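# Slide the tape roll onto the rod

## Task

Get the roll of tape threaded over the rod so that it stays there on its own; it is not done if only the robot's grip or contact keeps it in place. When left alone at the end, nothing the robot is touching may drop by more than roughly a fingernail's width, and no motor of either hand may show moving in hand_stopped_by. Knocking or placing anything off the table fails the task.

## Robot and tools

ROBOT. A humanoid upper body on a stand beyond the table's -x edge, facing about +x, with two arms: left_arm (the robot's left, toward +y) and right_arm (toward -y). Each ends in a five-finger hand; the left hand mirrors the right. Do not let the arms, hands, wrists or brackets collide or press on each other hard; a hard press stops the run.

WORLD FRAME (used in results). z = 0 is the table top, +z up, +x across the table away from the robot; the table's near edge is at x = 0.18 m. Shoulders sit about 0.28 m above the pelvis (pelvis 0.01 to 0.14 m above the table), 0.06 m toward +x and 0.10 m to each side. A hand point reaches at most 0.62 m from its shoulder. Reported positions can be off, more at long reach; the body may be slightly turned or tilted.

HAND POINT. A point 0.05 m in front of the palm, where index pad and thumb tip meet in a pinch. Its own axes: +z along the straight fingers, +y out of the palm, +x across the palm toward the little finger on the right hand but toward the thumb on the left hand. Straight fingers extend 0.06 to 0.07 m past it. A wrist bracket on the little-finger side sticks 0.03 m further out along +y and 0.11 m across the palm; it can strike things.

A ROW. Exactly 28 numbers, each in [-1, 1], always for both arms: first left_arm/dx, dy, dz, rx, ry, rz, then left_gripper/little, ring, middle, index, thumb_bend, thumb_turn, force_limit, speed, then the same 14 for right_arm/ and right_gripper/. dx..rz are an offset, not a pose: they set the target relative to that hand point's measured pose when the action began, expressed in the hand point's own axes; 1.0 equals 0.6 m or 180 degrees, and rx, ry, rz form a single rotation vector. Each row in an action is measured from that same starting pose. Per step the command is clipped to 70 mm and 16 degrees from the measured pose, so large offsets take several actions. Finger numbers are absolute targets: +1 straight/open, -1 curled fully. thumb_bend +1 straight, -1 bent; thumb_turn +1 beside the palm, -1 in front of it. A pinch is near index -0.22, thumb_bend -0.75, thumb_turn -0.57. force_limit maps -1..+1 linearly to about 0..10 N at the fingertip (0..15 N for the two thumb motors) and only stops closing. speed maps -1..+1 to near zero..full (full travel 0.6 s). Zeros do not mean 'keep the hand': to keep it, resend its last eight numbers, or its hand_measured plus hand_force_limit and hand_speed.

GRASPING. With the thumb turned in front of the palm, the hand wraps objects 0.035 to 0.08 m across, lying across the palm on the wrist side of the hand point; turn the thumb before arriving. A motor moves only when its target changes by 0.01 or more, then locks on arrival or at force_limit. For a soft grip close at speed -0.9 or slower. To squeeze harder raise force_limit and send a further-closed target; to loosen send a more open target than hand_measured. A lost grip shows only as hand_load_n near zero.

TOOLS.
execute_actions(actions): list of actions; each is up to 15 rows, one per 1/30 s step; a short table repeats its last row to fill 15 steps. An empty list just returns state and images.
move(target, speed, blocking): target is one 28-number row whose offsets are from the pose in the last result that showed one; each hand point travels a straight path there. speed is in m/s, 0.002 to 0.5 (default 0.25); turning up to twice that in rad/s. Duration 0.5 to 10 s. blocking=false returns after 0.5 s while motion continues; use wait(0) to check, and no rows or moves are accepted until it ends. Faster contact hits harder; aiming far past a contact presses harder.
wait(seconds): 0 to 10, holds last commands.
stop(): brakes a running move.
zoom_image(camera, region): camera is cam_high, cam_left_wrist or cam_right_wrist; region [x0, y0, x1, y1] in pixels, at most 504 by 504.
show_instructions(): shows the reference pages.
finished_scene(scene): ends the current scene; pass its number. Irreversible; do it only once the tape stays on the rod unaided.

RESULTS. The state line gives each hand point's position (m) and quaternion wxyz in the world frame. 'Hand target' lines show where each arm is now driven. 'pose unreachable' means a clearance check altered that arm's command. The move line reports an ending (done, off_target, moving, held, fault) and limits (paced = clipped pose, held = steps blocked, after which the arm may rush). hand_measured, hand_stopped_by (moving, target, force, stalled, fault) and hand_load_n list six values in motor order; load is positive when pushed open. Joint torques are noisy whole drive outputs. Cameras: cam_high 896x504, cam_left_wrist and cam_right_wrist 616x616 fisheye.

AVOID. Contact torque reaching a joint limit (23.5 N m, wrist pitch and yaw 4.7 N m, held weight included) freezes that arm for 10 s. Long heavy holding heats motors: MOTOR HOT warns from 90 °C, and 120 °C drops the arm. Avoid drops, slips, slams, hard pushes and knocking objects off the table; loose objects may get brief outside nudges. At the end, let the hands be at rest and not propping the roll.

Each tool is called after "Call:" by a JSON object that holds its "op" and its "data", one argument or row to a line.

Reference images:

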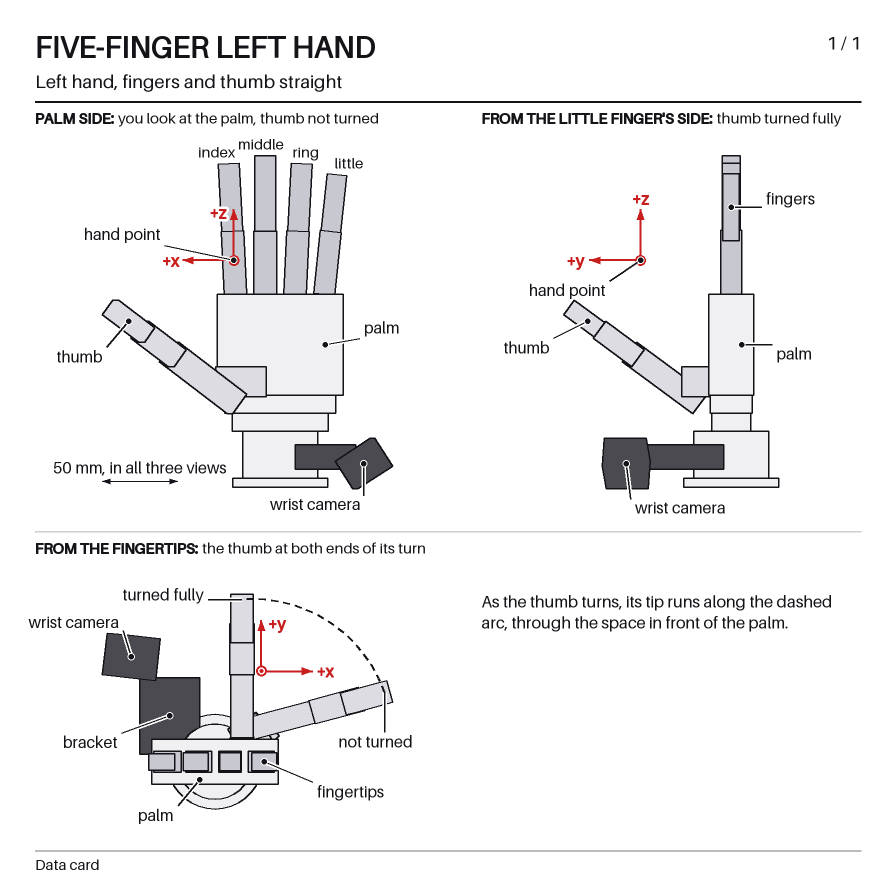

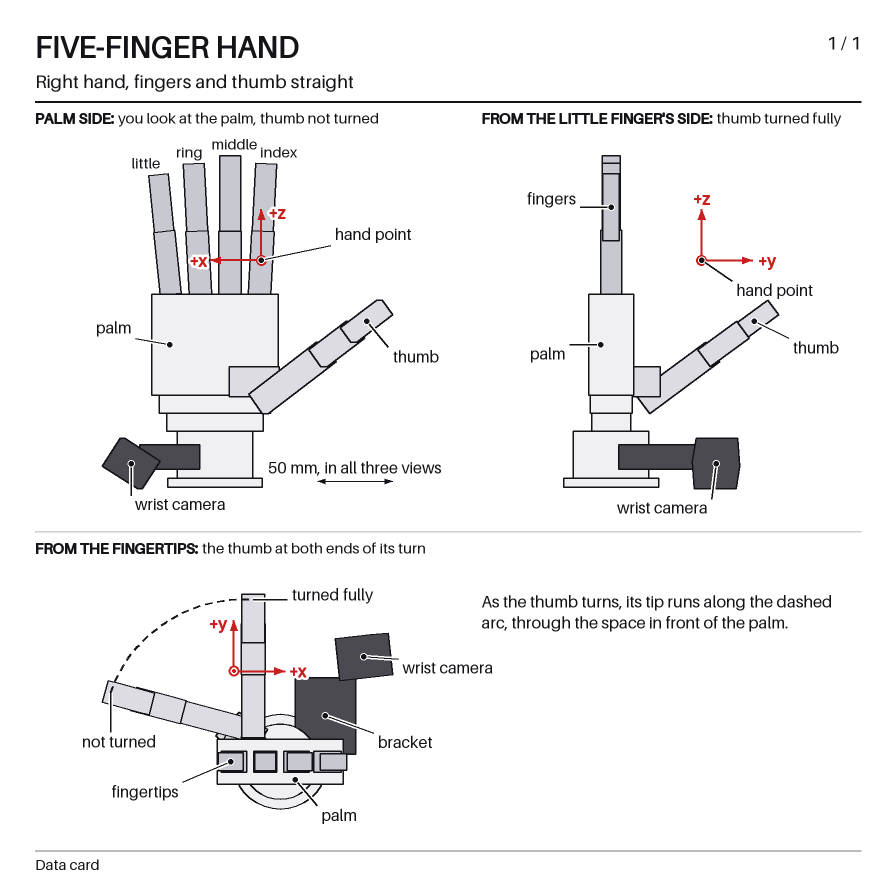

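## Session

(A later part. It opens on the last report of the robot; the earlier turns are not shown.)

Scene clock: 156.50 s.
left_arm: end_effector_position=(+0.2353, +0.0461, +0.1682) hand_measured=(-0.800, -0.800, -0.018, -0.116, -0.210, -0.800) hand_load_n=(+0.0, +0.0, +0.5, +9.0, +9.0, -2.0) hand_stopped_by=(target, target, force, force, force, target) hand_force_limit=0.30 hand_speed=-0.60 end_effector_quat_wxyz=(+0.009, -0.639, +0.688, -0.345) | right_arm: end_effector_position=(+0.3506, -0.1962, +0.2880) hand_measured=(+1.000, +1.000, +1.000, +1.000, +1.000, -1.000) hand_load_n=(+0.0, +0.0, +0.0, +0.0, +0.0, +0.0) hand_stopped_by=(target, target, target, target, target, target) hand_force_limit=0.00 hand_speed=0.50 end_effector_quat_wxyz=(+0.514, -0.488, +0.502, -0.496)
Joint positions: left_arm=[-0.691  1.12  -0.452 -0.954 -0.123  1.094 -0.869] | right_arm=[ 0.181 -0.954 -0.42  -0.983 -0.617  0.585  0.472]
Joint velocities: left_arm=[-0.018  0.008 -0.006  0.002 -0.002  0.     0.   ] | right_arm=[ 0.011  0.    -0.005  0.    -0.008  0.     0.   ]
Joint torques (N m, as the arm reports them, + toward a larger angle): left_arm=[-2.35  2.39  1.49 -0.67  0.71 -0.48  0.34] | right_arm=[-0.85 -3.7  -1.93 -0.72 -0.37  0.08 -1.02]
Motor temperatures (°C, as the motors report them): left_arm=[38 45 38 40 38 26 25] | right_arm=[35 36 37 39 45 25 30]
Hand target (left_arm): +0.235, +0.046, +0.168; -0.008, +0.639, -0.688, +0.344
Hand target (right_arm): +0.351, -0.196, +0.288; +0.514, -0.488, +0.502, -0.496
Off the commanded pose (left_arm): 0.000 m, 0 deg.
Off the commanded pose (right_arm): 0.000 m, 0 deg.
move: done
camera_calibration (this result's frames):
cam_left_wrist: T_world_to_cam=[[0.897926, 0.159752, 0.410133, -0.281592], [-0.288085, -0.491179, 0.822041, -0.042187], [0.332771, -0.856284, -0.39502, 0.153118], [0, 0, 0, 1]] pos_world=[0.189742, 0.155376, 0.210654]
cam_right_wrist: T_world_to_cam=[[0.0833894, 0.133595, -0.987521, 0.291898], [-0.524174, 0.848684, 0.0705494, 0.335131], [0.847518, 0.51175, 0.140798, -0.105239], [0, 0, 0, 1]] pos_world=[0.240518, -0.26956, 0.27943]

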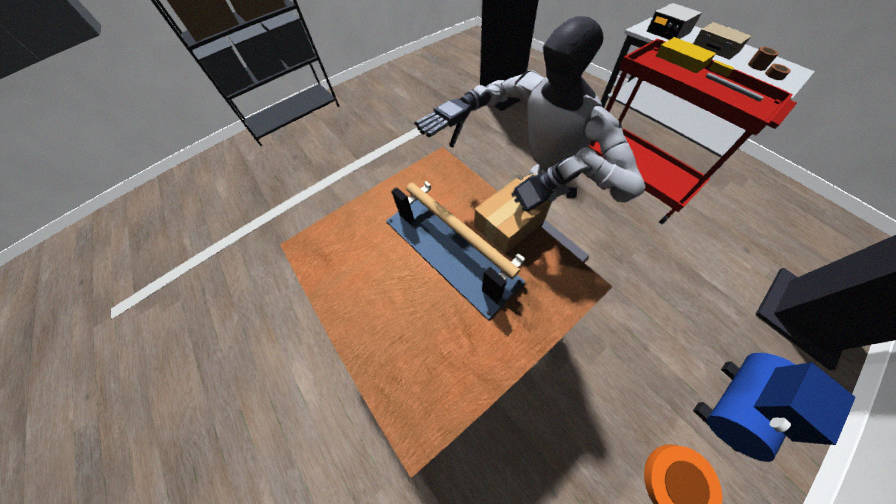

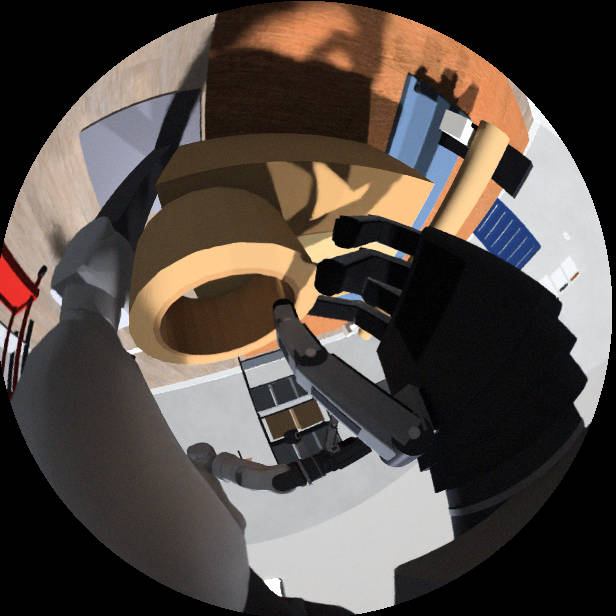

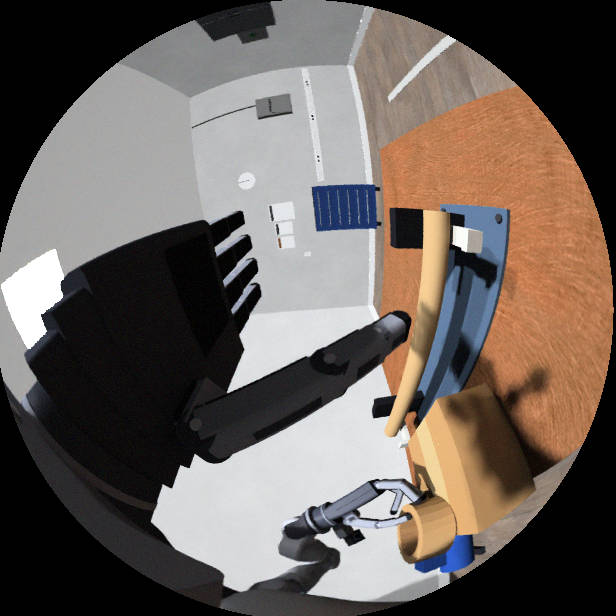

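Pinched. Tighten and lift.

Call:
{"op": "move", "data": {
  "target": [0,0,0,0,0,0,-0.8,-0.8,-0.5,-0.6,-1,-0.8,0.9,-0.6, 0,0,0,0,0,0,1,1,1,1,1,-1,0,0.5]
}}

Call:
{"op": "move", "data": {
  "target": [0.07,-0.06,-0.14,0,0,0,-0.8,-0.8,-0.5,-0.6,-1,-0.8,0.9,-0.6, 0,0,0,0,0,0,1,1,1,1,1,-1,0,0.5],
  "speed": 0.08
}}

Scene clock: 162.87 s.
left_arm: end_effector_position=(+0.2377, +0.0460, +0.1697) hand_measured=(-0.800, -0.800, -0.102, -0.132, -0.220, -0.800) hand_load_n=(+0.0, +0.0, +8.0, +4.0, +10.0, +2.0) hand_stopped_by=(target, target, force, force, force, target) hand_force_limit=0.90 hand_speed=-0.60 end_effector_quat_wxyz=(+0.013, -0.638, +0.686, -0.349) | right_arm: end_effector_position=(+0.3506, -0.1962, +0.2880) hand_measured=(+1.000, +1.000, +1.000, +1.000, +1.000, -1.000) hand_load_n=(+0.0, +0.0, +0.0, +0.0, +0.0, +0.0) hand_stopped_by=(target, target, target, target, target, target) hand_force_limit=0.00 hand_speed=0.50 end_effector_quat_wxyz=(+0.514, -0.488, +0.502, -0.496)
Joint positions: left_arm=[-0.694  1.12  -0.449 -0.954 -0.121  1.094 -0.864] | right_arm=[ 0.181 -0.954 -0.42  -0.983 -0.617  0.585  0.472]
Joint velocities: left_arm=[ 0.     0.002  0.005 -0.002 -0.025  0.     0.   ] | right_arm=[0.017 0.    0.008 0.003 0.005 0.    0.   ]
Joint torques (N m, as the arm reports them, + toward a larger angle): left_arm=[-2.2   2.42  1.31 -0.63  0.58 -0.47  0.25] | right_arm=[-1.44 -3.25 -2.21 -0.84 -0.09  0.24 -0.94]
Motor temperatures (°C, as the motors report them): left_arm=[38 45 38 40 38 26 25] | right_arm=[35 36 37 39 45 25 30]
Hand target (left_arm): +0.235, +0.046, +0.168; -0.009, +0.639, -0.688, +0.345
Hand target (right_arm): +0.351, -0.196, +0.288; +0.514, -0.488, +0.502, -0.496
Off the commanded pose (left_arm): 0.003 m, 1 deg.
Off the commanded pose (right_arm): 0.000 m, 0 deg.
move: done
camera_calibration (this result's frames):
cam_left_wrist: T_world_to_cam=[[0.892528, 0.162894, 0.420545, -0.284992], [-0.296453, -0.490815, 0.819278, -0.0403237], [0.339866, -0.8559, -0.389776, 0.150197], [0, 0, 0, 1]] pos_world=[0.191363, 0.155186, 0.211432]
cam_right_wrist: T_world_to_cam=[[0.0833892, 0.133595, -0.987521, 0.291898], [-0.524174, 0.848684, 0.0705496, 0.33513], [0.847519, 0.51175, 0.140798, -0.105239], [0, 0, 0, 1]] pos_world=[0.240518, -0.26956, 0.27943]

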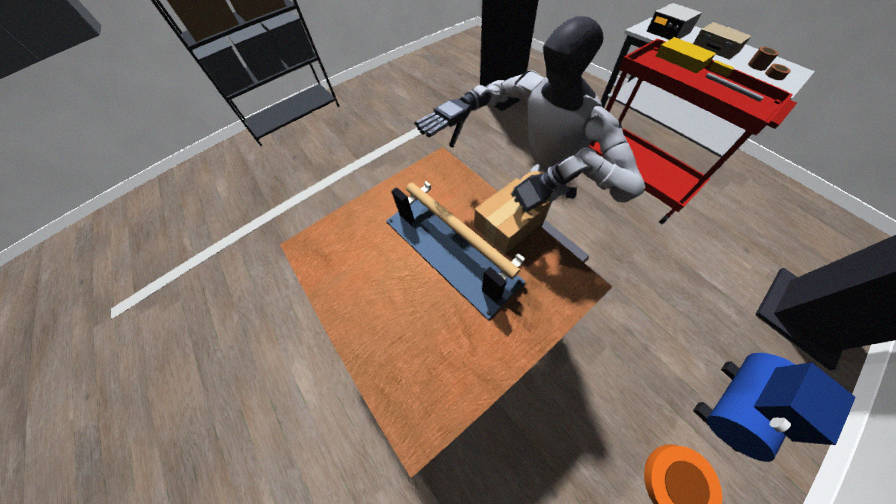

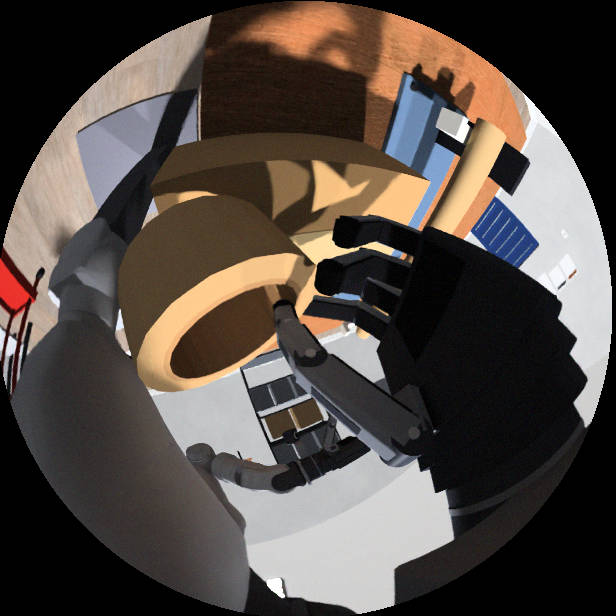

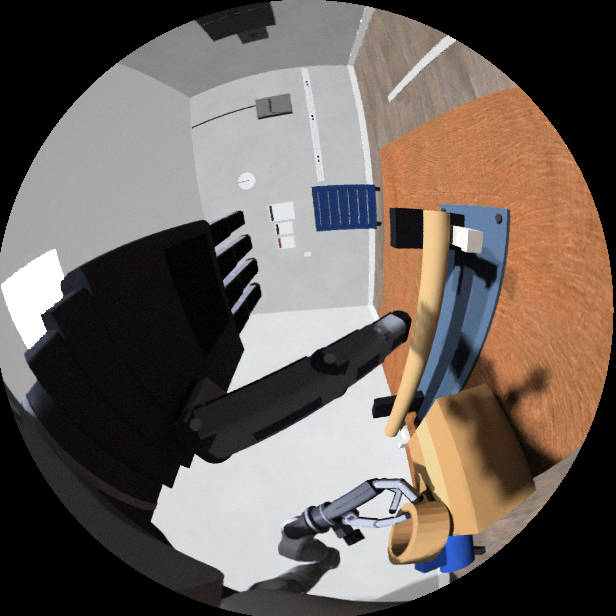

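Scene clock: 164.43 s.
left_arm: end_effector_position=(+0.2220, +0.0477, +0.2672) hand_measured=(-0.800, -0.800, -0.102, -0.132, -0.220, -0.800) hand_load_n=(+0.0, +0.0, +8.5, +4.0, +10.5, +1.5) hand_stopped_by=(target, target, force, force, force, target) hand_force_limit=0.90 hand_speed=-0.60 end_effector_quat_wxyz=(+0.016, -0.630, +0.695, -0.346) | right_arm: end_effector_position=(+0.3506, -0.1962, +0.2880) hand_measured=(+1.000, +1.000, +1.000, +1.000, +1.000, -1.000) hand_load_n=(+0.0, +0.0, +0.0, +0.0, +0.0, +0.0) hand_stopped_by=(target, target, target, target, target, target) hand_force_limit=0.00 hand_speed=0.50 end_effector_quat_wxyz=(+0.514, -0.488, +0.502, -0.496)
Joint positions: left_arm=[-1.219  1.186 -0.251 -1.007 -0.331  1.459 -1.27 ] | right_arm=[ 0.181 -0.954 -0.42  -0.983 -0.617  0.585  0.472]
Joint velocities: left_arm=[-0.002  0.009 -0.006  0.     0.005  0.004 -0.014] | right_arm=[-0.003  0.003  0.     0.     0.     0.     0.   ]
Joint torques (N m, as the arm reports them, + toward a larger angle): left_arm=[-2.87  2.05  1.27  0.64  0.85 -0.21  0.3 ] | right_arm=[-0.95 -3.48 -2.   -0.5  -0.05  0.18 -0.99]
Motor temperatures (°C, as the motors report them): left_arm=[38 45 38 40 38 26 25] | right_arm=[35 36 37 39 45 25 30]
Hand target (left_arm): +0.221, +0.048, +0.267; +0.014, -0.632, +0.695, -0.343
Hand target (right_arm): +0.351, -0.196, +0.288; +0.514, -0.488, +0.502, -0.496
Off the commanded pose (left_arm): 0.003 m, 1 deg.
Off the commanded pose (right_arm): 0.000 m, 0 deg.
move: done
camera_calibration (this result's frames):
cam_left_wrist: T_world_to_cam=[[0.893015, 0.140148, 0.427648, -0.313169], [-0.309871, -0.497625, 0.810154, -0.118259], [0.326349, -0.855995, -0.400959, 0.200931], [0, 0, 0, 1]] pos_world=[0.177446, 0.157038, 0.310299]
cam_right_wrist: T_world_to_cam=[[0.0833894, 0.133595, -0.987521, 0.291898], [-0.524174, 0.848684, 0.0705493, 0.335131], [0.847518, 0.51175, 0.140798, -0.105239], [0, 0, 0, 1]] pos_world=[0.240518, -0.269559, 0.27943]

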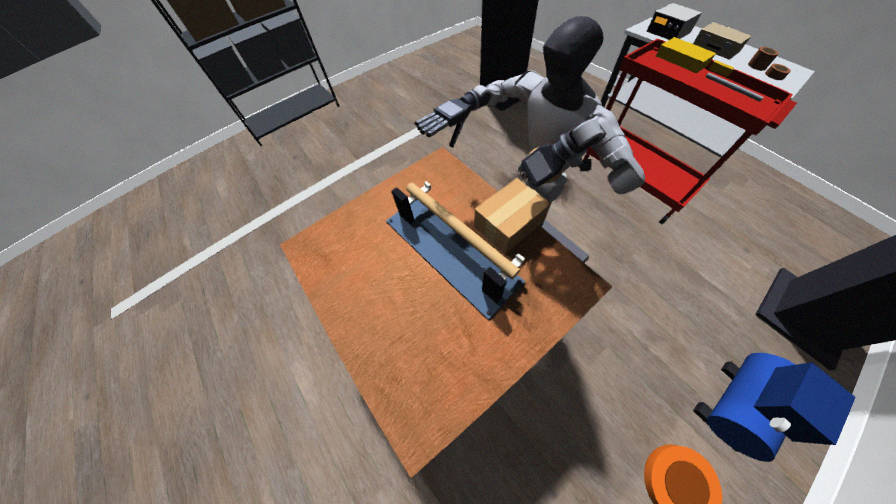

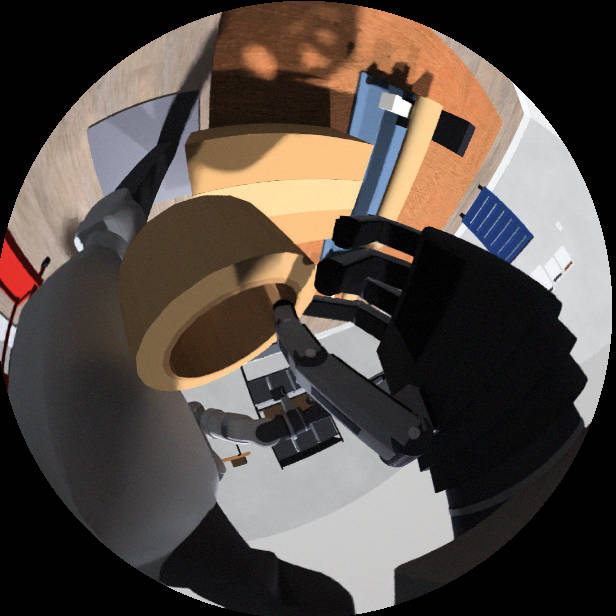

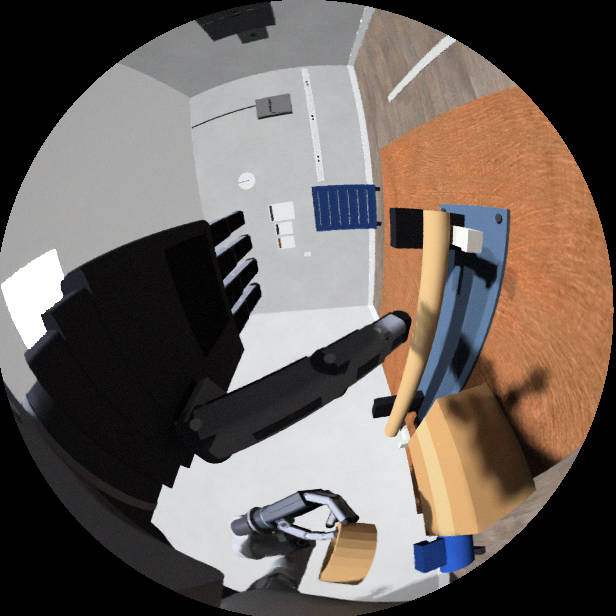

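Call:
{"op": "move", "data": {
  "target": [-0.455,-0.225,-0.128,0.172,0.319,0.303,-0.8,-0.8,-0.5,-0.6,-1,-0.8,0.9,-0.6, -0.127,0.08,0.167,0,0,0,1,1,1,1,1,-1,0,0.5],
  "speed": 0.12
}}

Scene clock: 182.57 s.
left_arm: end_effector_position=(+0.3590, +0.3300, +0.2891) hand_measured=(-0.800, -0.800, -0.102, -0.132, -0.220, -0.800) hand_load_n=(+0.0, +0.0, +6.0, +4.0, +9.5, +2.0) hand_stopped_by=(target, target, force, force, force, target) hand_force_limit=0.90 hand_speed=-0.60 end_effector_quat_wxyz=(+0.378, -0.420, +0.615, -0.549) | right_arm: end_effector_position=(+0.4493, -0.1114, +0.2418) hand_measured=(+1.000, +1.000, +1.000, +1.000, +1.000, -1.000) hand_load_n=(+0.0, +0.0, +0.0, +0.0, +0.0, +0.0) hand_stopped_by=(target, target, target, target, target, target) hand_force_limit=0.00 hand_speed=0.50 end_effector_quat_wxyz=(+0.520, -0.488, +0.508, -0.483)
Joint positions: left_arm=[-1.095  1.362 -1.281  1.657 -0.911 -1.623 -0.568] | right_arm=[-0.606 -0.751  0.498 -0.5   -0.996  0.878  0.447]
Joint velocities: left_arm=[ 0.012  0.049 -0.005 -0.046  0.298  0.     0.337] | right_arm=[-0.009  0.    -0.006 -0.005  0.003  0.     0.   ]
Joint torques (N m, as the arm reports them, + toward a larger angle): left_arm=[-2.75  4.88  0.54  0.46 -1.65 -0.14  0.92] | right_arm=[-5.12 -3.18 -2.28 -1.06 -0.66  0.17 -1.06]
Motor temperatures (°C, as the motors report them): left_arm=[40 46 38 40 38 26 25] | right_arm=[36 36 37 39 45 25 30]
Hand target (left_arm): +0.358, +0.330, +0.288; +0.376, -0.420, +0.618, -0.548
Hand target (right_arm): +0.450, -0.111, +0.243; +0.521, -0.487, +0.506, -0.485
Off the commanded pose (left_arm): 0.009 m, 69 deg; orientation clipped at the last step of the last action.
Off the commanded pose (right_arm): 0.008 m, 2 deg.
joint sent to its limit (left arm) — the command would take joint 3 (shoulder yaw) past its lower limit and joint 6 (wrist pitch) past its lower limit, so those joints were sent only as far as their limits.
move: off_target (left_arm, right_arm); limits=paced
camera_calibration (this result's frames):
cam_left_wrist: T_world_to_cam=[[0.166643, 0.0719194, 0.983391, -0.361765], [-0.781268, -0.598814, 0.176186, 0.432814], [0.601539, -0.797652, -0.0435999, 0.185283], [0, 0, 0, 1]] pos_world=[0.286975, 0.432984, 0.28758]
cam_right_wrist: T_world_to_cam=[[0.069604, 0.159975, -0.984664, 0.235205], [-0.533909, 0.839762, 0.0986921, 0.314702], [0.842672, 0.518852, 0.143863, -0.223604], [0, 0, 0, 1]] pos_world=[0.340076, -0.185884, 0.232707]

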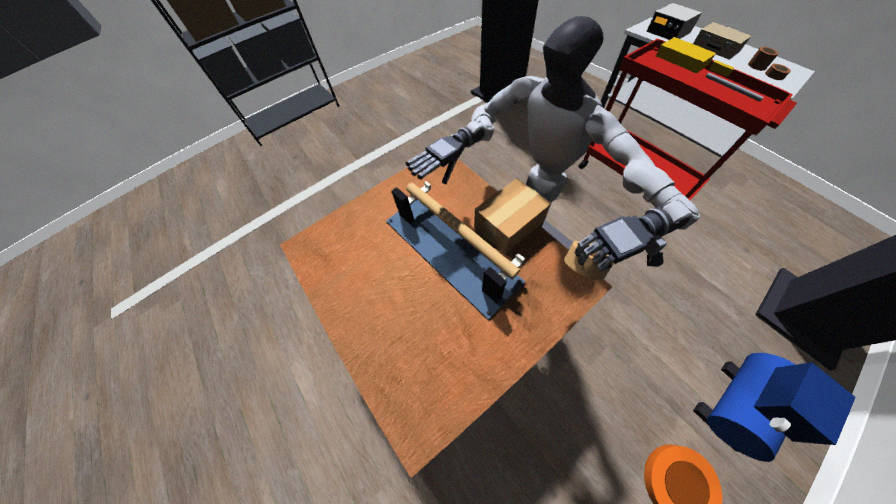

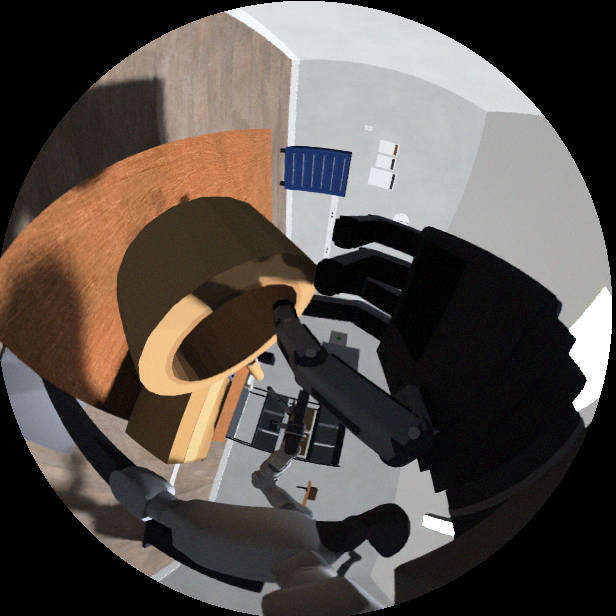

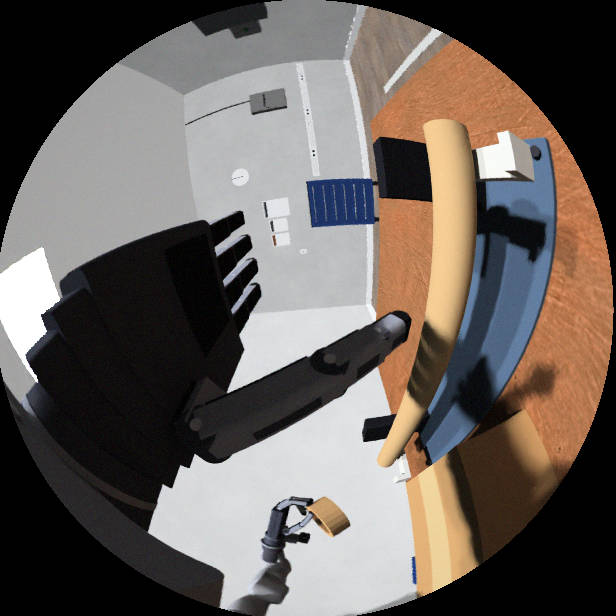

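Call:
{"op": "move", "data": {
  "target": [0.16,-0.015,-0.045,-0.27,0.318,-0.413,-0.8,-0.8,-0.5,-0.6,-1,-0.8,0.9,-0.6, 0,0.128,-0.032,0,0,0,1,1,1,1,1,-1,0,0.5],
  "speed": 0.1
}}

Scene clock: 209.53 s.
left_arm: end_effector_position=(+0.3035, +0.2561, +0.2984) hand_measured=(-0.800, -0.800, -0.102, -0.132, -0.220, -0.800) hand_load_n=(+0.0, -0.5, +6.5, +3.5, +7.5, +0.0) hand_stopped_by=(target, target, force, force, force, target) hand_force_limit=0.90 hand_speed=-0.60 end_effector_quat_wxyz=(+0.290, +0.684, -0.314, +0.591) | right_arm: end_effector_position=(+0.4330, -0.1139, +0.1673) hand_measured=(+1.000, +1.000, +1.000, +1.000, +1.000, -1.000) hand_load_n=(+0.0, +0.0, +0.0, +0.0, +0.0, +0.0) hand_stopped_by=(target, target, target, target, target, target) hand_force_limit=0.00 hand_speed=0.50 end_effector_quat_wxyz=(+0.516, -0.485, +0.508, -0.491)
Joint positions: left_arm=[-0.729  1.375 -0.767  1.001 -1.585 -0.256 -1.593] | right_arm=[-0.372 -0.633  0.543 -0.359 -0.996  0.773  0.092]
Joint velocities: left_arm=[ 0.02  -0.011  0.066 -0.002 -0.005  0.012  0.   ] | right_arm=[-0.026 -0.003 -0.005  0.003 -0.008  0.     0.   ]
Joint torques (N m, as the arm reports them, + toward a larger angle): left_arm=[-2.49  5.28  1.77 -0.08 -1.19 -0.2   0.04] | right_arm=[-3.46 -2.35 -1.43 -1.07 -0.03  0.08 -1.22]
Motor temperatures (°C, as the motors report them): left_arm=[41 52 38 40 38 26 26] | right_arm=[40 35 37 40 45 25 31]
Hand target (left_arm): +0.303, +0.255, +0.298; +0.294, +0.683, -0.314, +0.590
Hand target (right_arm): +0.432, -0.113, +0.165; +0.516, -0.487, +0.509, -0.488
Off the commanded pose (left_arm): 0.007 m, 40 deg; orientation clipped at the last step of the last action.
Off the commanded pose (right_arm): 0.007 m, 1 deg.
joint sent to its limit (left arm) — the command would take joint 7 (wrist yaw) past its lower limit, so that joint was sent only as far as its limit.
move: off_target (left_arm, right_arm); limits=paced
camera_calibration (this result's frames):
cam_left_wrist: T_world_to_cam=[[0.764964, 0.624696, -0.156797, -0.339302], [-0.150285, 0.409848, 0.899688, -0.322163], [0.626294, -0.664665, 0.407402, -0.016054], [0, 0, 0, 1]] pos_world=[0.221192, 0.333328, 0.243186]
cam_right_wrist: T_world_to_cam=[[0.076819, 0.148853, -0.985871, 0.159144], [-0.522576, 0.848108, 0.0873332, 0.313393], [0.849125, 0.508484, 0.142938, -0.201601], [0, 0, 0, 1]] pos_world=[0.322731, -0.186969, 0.158342]

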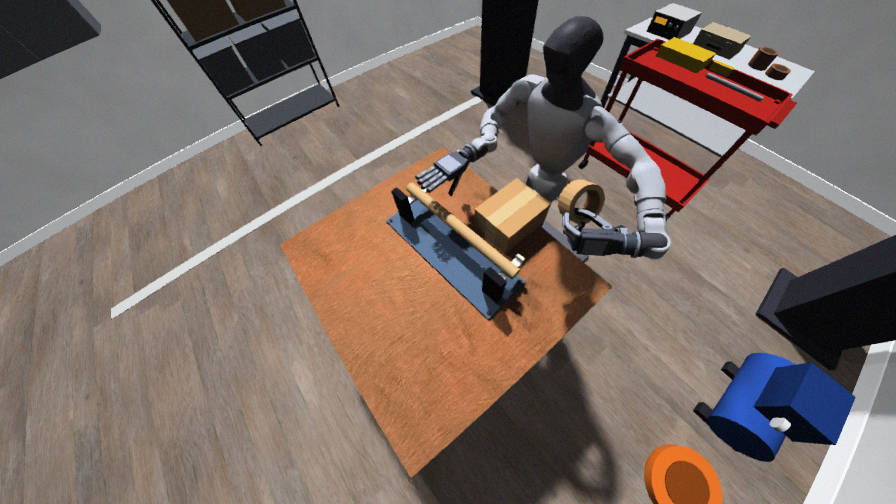

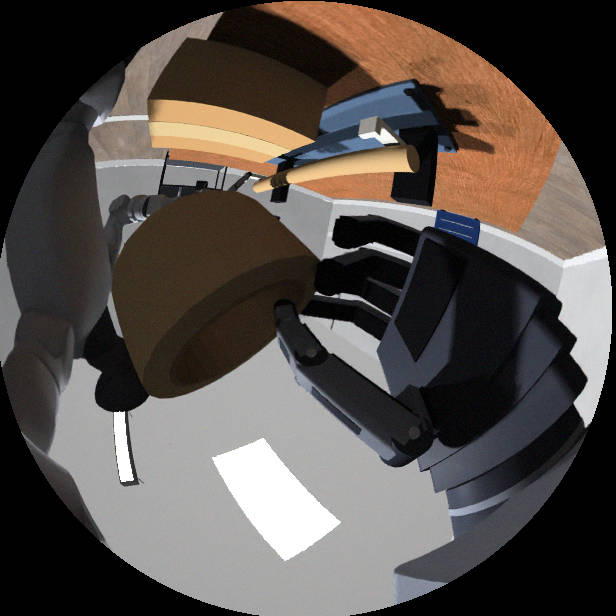

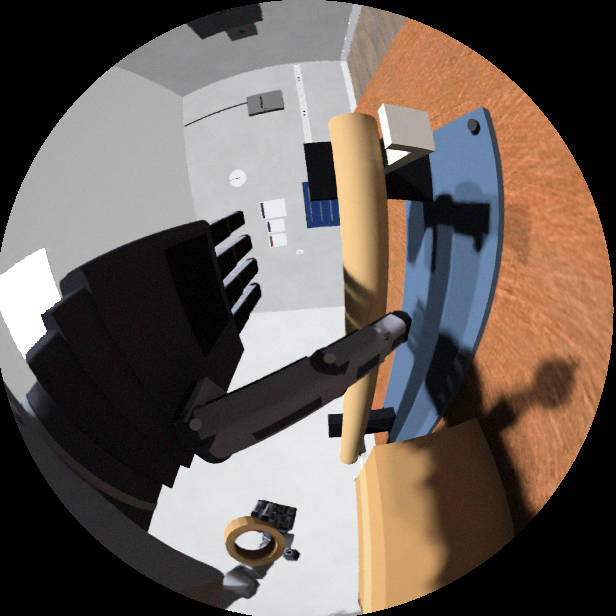

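Call:
{"op": "move", "data": {
  "target": [0,0,0,0,0,0,-0.8,-0.8,-0.5,-0.6,-1,-0.8,0.9,-0.6, 0,0.035,0,0,0,0,1,1,1,1,1,-1,0,0.5],
  "speed": 0.05
}}

Call:
{"op": "move", "data": {
  "target": [0,0,0,0,0,0,-0.8,-0.8,-0.5,-0.6,-1,-0.8,0.9,-0.6, 0,0,0.06,0,0,0,1,1,1,1,1,-1,0,0.5],
  "speed": 0.05
}}

Call:
{"op": "zoom_image", "data": {
  "camera": "cam_high",
  "region": [370, 130, 530, 250]
}}

Scene clock: 218.50 s.
left_arm: end_effector_position=(+0.3035, +0.2561, +0.2985) hand_measured=(-0.800, -0.800, -0.102, -0.132, -0.220, -0.800) hand_load_n=(+0.0, -0.5, +6.5, +3.5, +7.5, +0.0) hand_stopped_by=(target, target, force, force, force, target) hand_force_limit=0.90 hand_speed=-0.60 end_effector_quat_wxyz=(+0.291, +0.684, -0.314, +0.591) | right_arm: end_effector_position=(+0.4340, -0.1145, +0.1475) hand_measured=(+1.000, +1.000, +1.000, +1.000, +1.000, -1.000) hand_load_n=(+0.0, +0.0, +0.0, +0.0, +0.0, +0.0) hand_stopped_by=(target, target, target, target, target, target) hand_force_limit=0.00 hand_speed=0.50 end_effector_quat_wxyz=(+0.514, -0.486, +0.506, -0.494)
Joint positions: left_arm=[-0.727  1.374 -0.763  1.001 -1.585 -0.255 -1.593] | right_arm=[-0.351 -0.595  0.55  -0.264 -0.978  0.725 -0.01 ]
Joint velocities: left_arm=[ 0.    -0.002  0.012  0.009 -0.008  0.     0.   ] | right_arm=[-0.005  0.003 -0.002  0.005  0.009 -0.003  0.   ]
Joint torques (N m, as the arm reports them, + toward a larger angle): left_arm=[-2.69  5.54  1.47  0.04 -1.2  -0.35  0.1 ] | right_arm=[-3.99 -2.2  -1.59 -1.37 -0.34  0.05 -1.05]
Motor temperatures (°C, as the motors report them): left_arm=[41 53 38 40 38 26 26] | right_arm=[40 34 36 40 45 25 31]
Hand target (left_arm): +0.304, +0.256, +0.298; +0.290, +0.684, -0.314, +0.591
Hand target (right_arm): +0.434, -0.114, +0.146; +0.515, -0.486, +0.508, -0.491
Off the commanded pose (left_arm): 0.000 m, 0 deg.
Off the commanded pose (right_arm): 0.002 m, 0 deg.
move: done
camera_calibration (this result's frames):
cam_left_wrist: T_world_to_cam=[[0.764768, 0.624652, -0.157922, -0.338898], [-0.150927, 0.411965, 0.898613, -0.32226], [0.626379, -0.663396, 0.409335, -0.0170199], [0, 0, 0, 1]] pos_world=[0.221201, 0.333163, 0.243035]
cam_right_wrist: T_world_to_cam=[[0.0800397, 0.142686, -0.986526, 0.137651], [-0.520237, 0.850195, 0.0807591, 0.316363], [0.850263, 0.506764, 0.14228, -0.19989], [0, 0, 0, 1]] pos_world=[0.323526, -0.187314, 0.138687]

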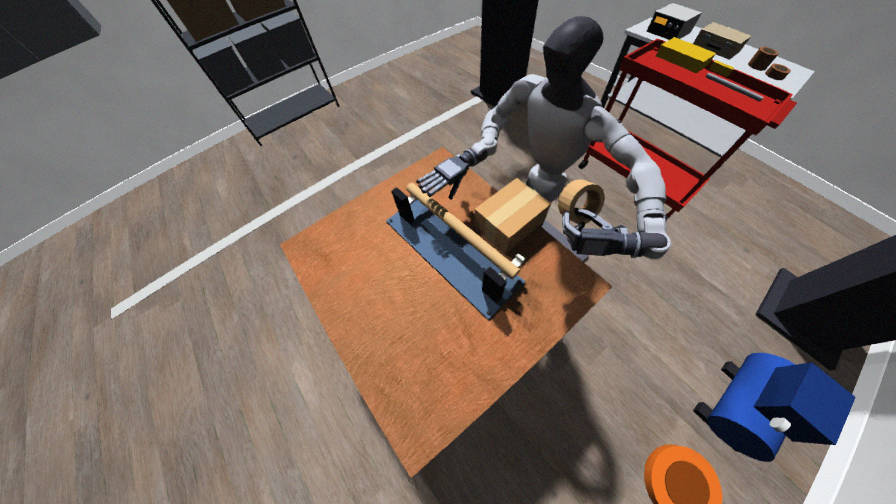

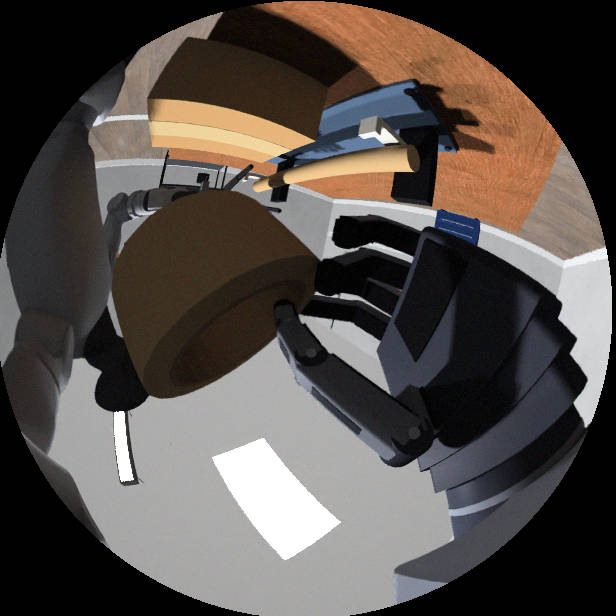

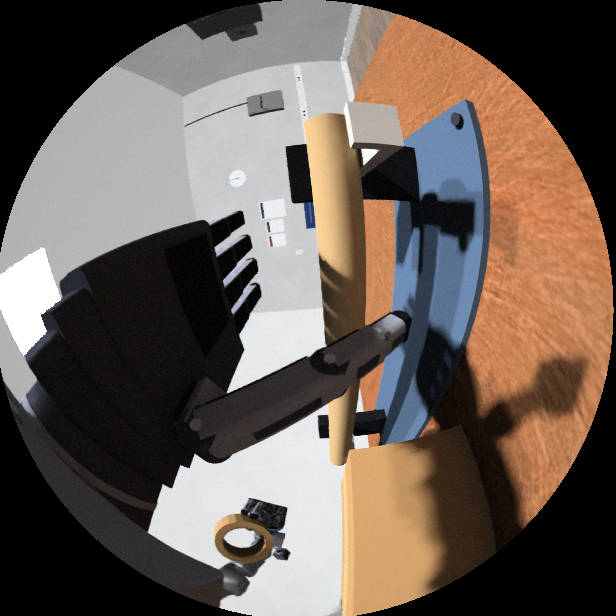

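Scene clock: 219.53 s.
left_arm: end_effector_position=(+0.3035, +0.2561, +0.2985) hand_measured=(-0.800, -0.800, -0.102, -0.132, -0.220, -0.800) hand_load_n=(+0.0, -0.5, +6.5, +3.5, +7.5, +0.0) hand_stopped_by=(target, target, force, force, force, target) hand_force_limit=0.90 hand_speed=-0.60 end_effector_quat_wxyz=(+0.291, +0.684, -0.314, +0.591) | right_arm: end_effector_position=(+0.4691, -0.1122, +0.1472) hand_measured=(+1.000, +1.000, +1.000, +1.000, +1.000, -1.000) hand_load_n=(+0.0, +0.0, +0.0, +0.0, +0.0, +0.0) hand_stopped_by=(target, target, target, target, target, target) hand_force_limit=0.00 hand_speed=0.50 end_effector_quat_wxyz=(+0.514, -0.488, +0.504, -0.493)
Joint positions: left_arm=[-0.727  1.374 -0.763  1.001 -1.585 -0.255 -1.593] | right_arm=[-0.51  -0.557  0.536 -0.049 -0.911  0.641 -0.032]
Joint velocities: left_arm=[ 0.002 -0.006  0.011  0.     0.009  0.     0.   ] | right_arm=[ 0.002 -0.015 -0.005  0.003 -0.008 -0.001  0.   ]
Joint torques (N m, as the arm reports them, + toward a larger angle): left_arm=[-2.61  5.48  1.54  0.03 -1.31 -0.34  0.1 ] | right_arm=[-5.19 -2.67 -2.16 -1.55 -0.26  0.05 -1.13]
Motor temperatures (°C, as the motors report them): left_arm=[41 53 38 40 38 26 25] | right_arm=[40 34 36 40 45 25 31]
Hand target (left_arm): +0.304, +0.256, +0.299; +0.291, +0.684, -0.314, +0.591
Hand target (right_arm): +0.469, -0.112, +0.147; +0.515, -0.487, +0.506, -0.492
Off the commanded pose (left_arm): 0.000 m, 0 deg.
Off the commanded pose (right_arm): 0.003 m, 0 deg.
move: done
camera_calibration (this result's frames):
cam_left_wrist: T_world_to_cam=[[0.764768, 0.624652, -0.157922, -0.338898], [-0.150927, 0.411965, 0.898613, -0.32226], [0.626379, -0.663396, 0.409335, -0.0170198], [0, 0, 0, 1]] pos_world=[0.221201, 0.333163, 0.243035]
cam_right_wrist: T_world_to_cam=[[0.0773722, 0.138315, -0.987361, 0.135072], [-0.523896, 0.848225, 0.0777703, 0.334609], [0.848261, 0.511257, 0.138092, -0.228825], [0, 0, 0, 1]] pos_world=[0.358952, -0.185518, 0.138941]

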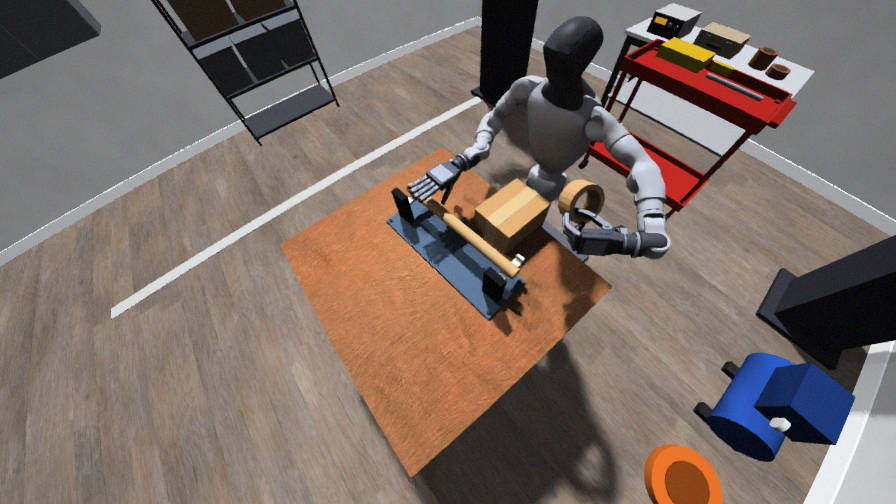

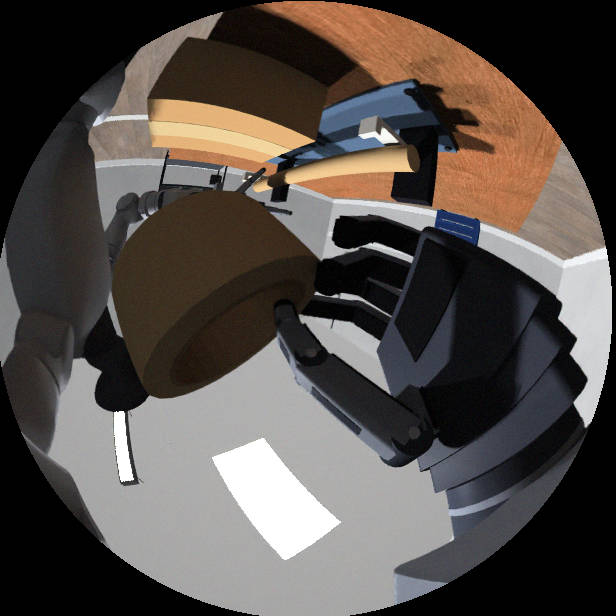

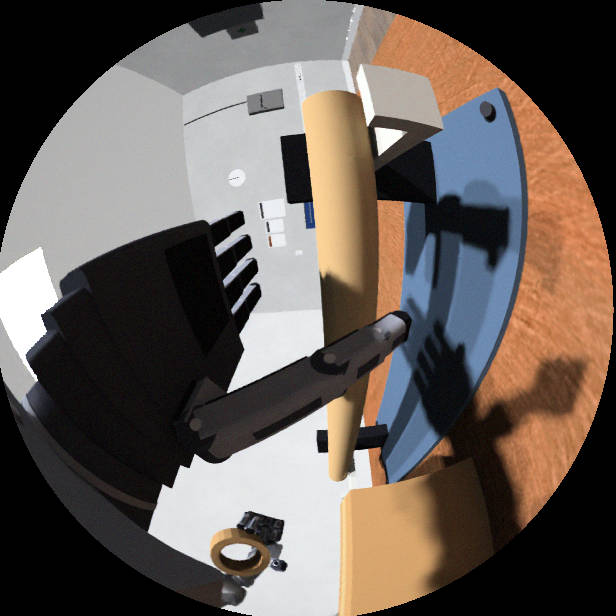

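Region (370, 130, 530, 250) of cam_high's 896x504 image, scaled by 3.150, with more detail than that image has; it fills the top 378 rows of this view, and the rest is white.

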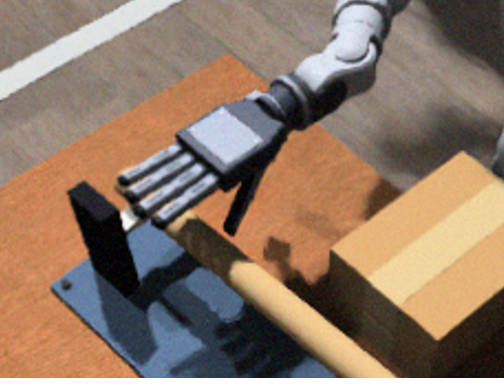

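Call:
{"op": "move", "data": {
  "target": [0,0,0,0,0,0,-0.8,-0.8,-0.5,-0.6,-1,-0.8,0.9,-0.6, -0.15,0,0.10,0,0,0,1,1,1,1,1,-1,0,0.5],
  "speed": 0.05
}}

Call:
{"op": "zoom_image", "data": {
  "camera": "cam_high",
  "region": [370, 130, 530, 250]
}}

Scene clock: 225.57 s.
left_arm: end_effector_position=(+0.3035, +0.2561, +0.2985) hand_measured=(-0.800, -0.800, -0.102, -0.132, -0.220, -0.800) hand_load_n=(+0.0, -0.5, +6.5, +3.5, +7.5, +0.0) hand_stopped_by=(target, target, force, force, force, target) hand_force_limit=0.90 hand_speed=-0.60 end_effector_quat_wxyz=(+0.291, +0.684, -0.314, +0.591) | right_arm: end_effector_position=(+0.5221, -0.0193, +0.1398) hand_measured=(+1.000, +1.000, +1.000, +1.000, +1.000, -1.000) hand_load_n=(+0.0, +0.0, +0.0, +0.0, +0.0, -0.5) hand_stopped_by=(target, target, target, target, target, target) hand_force_limit=0.00 hand_speed=0.50 end_effector_quat_wxyz=(+0.507, -0.497, +0.509, -0.487)
Joint positions: left_arm=[-0.727  1.374 -0.763  1.001 -1.585 -0.255 -1.593] | right_arm=[-0.915 -0.158  0.634  0.551 -0.933  0.68  -0.111]
Joint velocities: left_arm=[ 0.003 -0.005 -0.014  0.008  0.014  0.     0.   ] | right_arm=[ 0.002  0.006 -0.018  0.012  0.005 -0.006 -0.003]
Joint torques (N m, as the arm reports them, + toward a larger angle): left_arm=[-2.6   5.46  1.54  0.04 -1.3  -0.34  0.1 ] | right_arm=[-8.97 -1.28 -0.92 -1.43  0.05 -0.07 -1.21]
Motor temperatures (°C, as the motors report them): left_arm=[41 54 39 40 38 26 25] | right_arm=[41 34 36 40 45 25 31]
Hand target (left_arm): +0.304, +0.256, +0.299; +0.291, +0.684, -0.314, +0.591
Hand target (right_arm): +0.524, -0.016, +0.145; +0.513, -0.493, +0.507, -0.487
Off the commanded pose (left_arm): 0.000 m, 0 deg.
Off the commanded pose (right_arm): 0.014 m, 2 deg.
move: off_target (right_arm)
camera_calibration (this result's frames):
cam_left_wrist: T_world_to_cam=[[0.764768, 0.624652, -0.157922, -0.338898], [-0.150927, 0.411965, 0.898613, -0.32226], [0.626379, -0.663396, 0.409335, -0.0170199], [0, 0, 0, 1]] pos_world=[0.221201, 0.333163, 0.243035]
cam_right_wrist: T_world_to_cam=[[0.0503509, 0.134269, -0.989665, 0.125159], [-0.524822, 0.846634, 0.0881624, 0.283144], [0.849722, 0.514959, 0.113096, -0.317531], [0, 0, 0, 1]] pos_world=[0.412111, -0.0930089, 0.134814]

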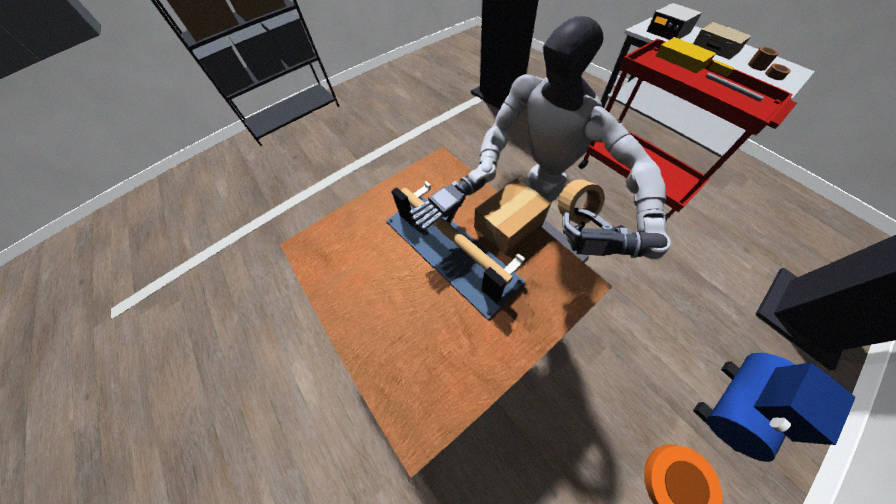

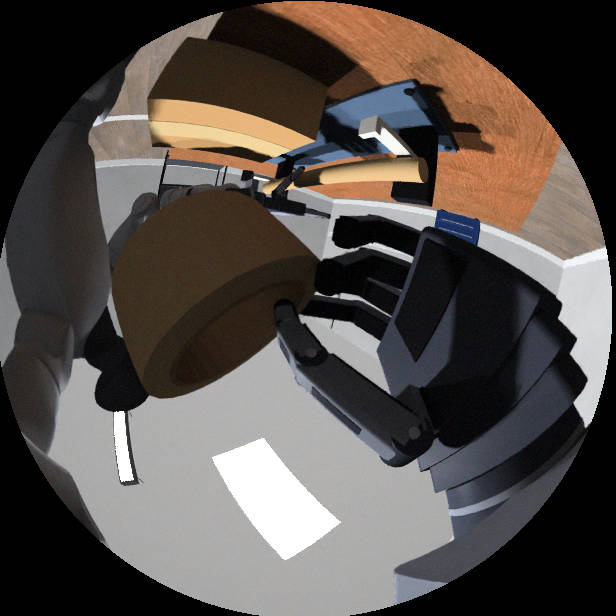

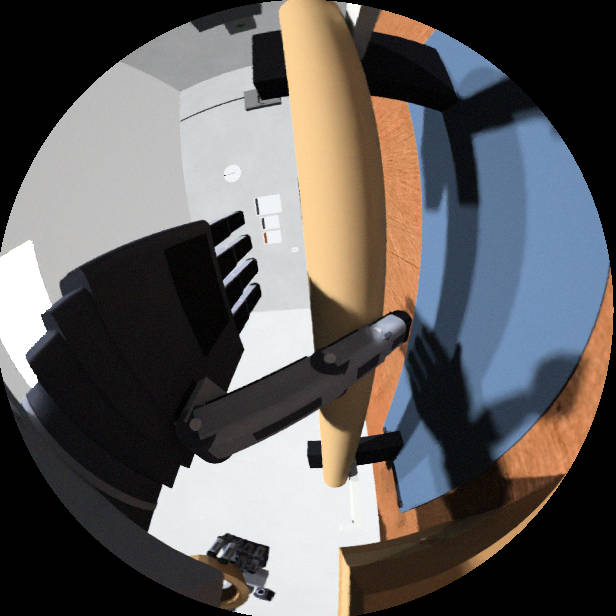

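Region (370, 130, 530, 250) of cam_high's 896x504 image, scaled by 3.150, with more detail than that image has; it fills the top 378 rows of this view, and the rest is white.

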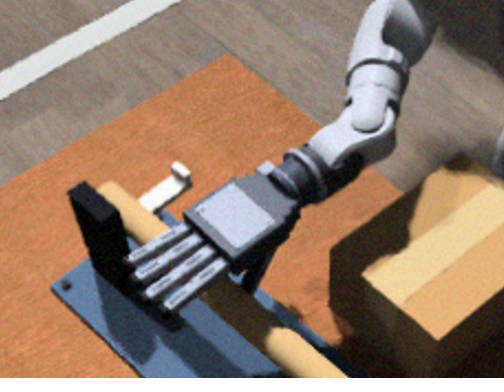

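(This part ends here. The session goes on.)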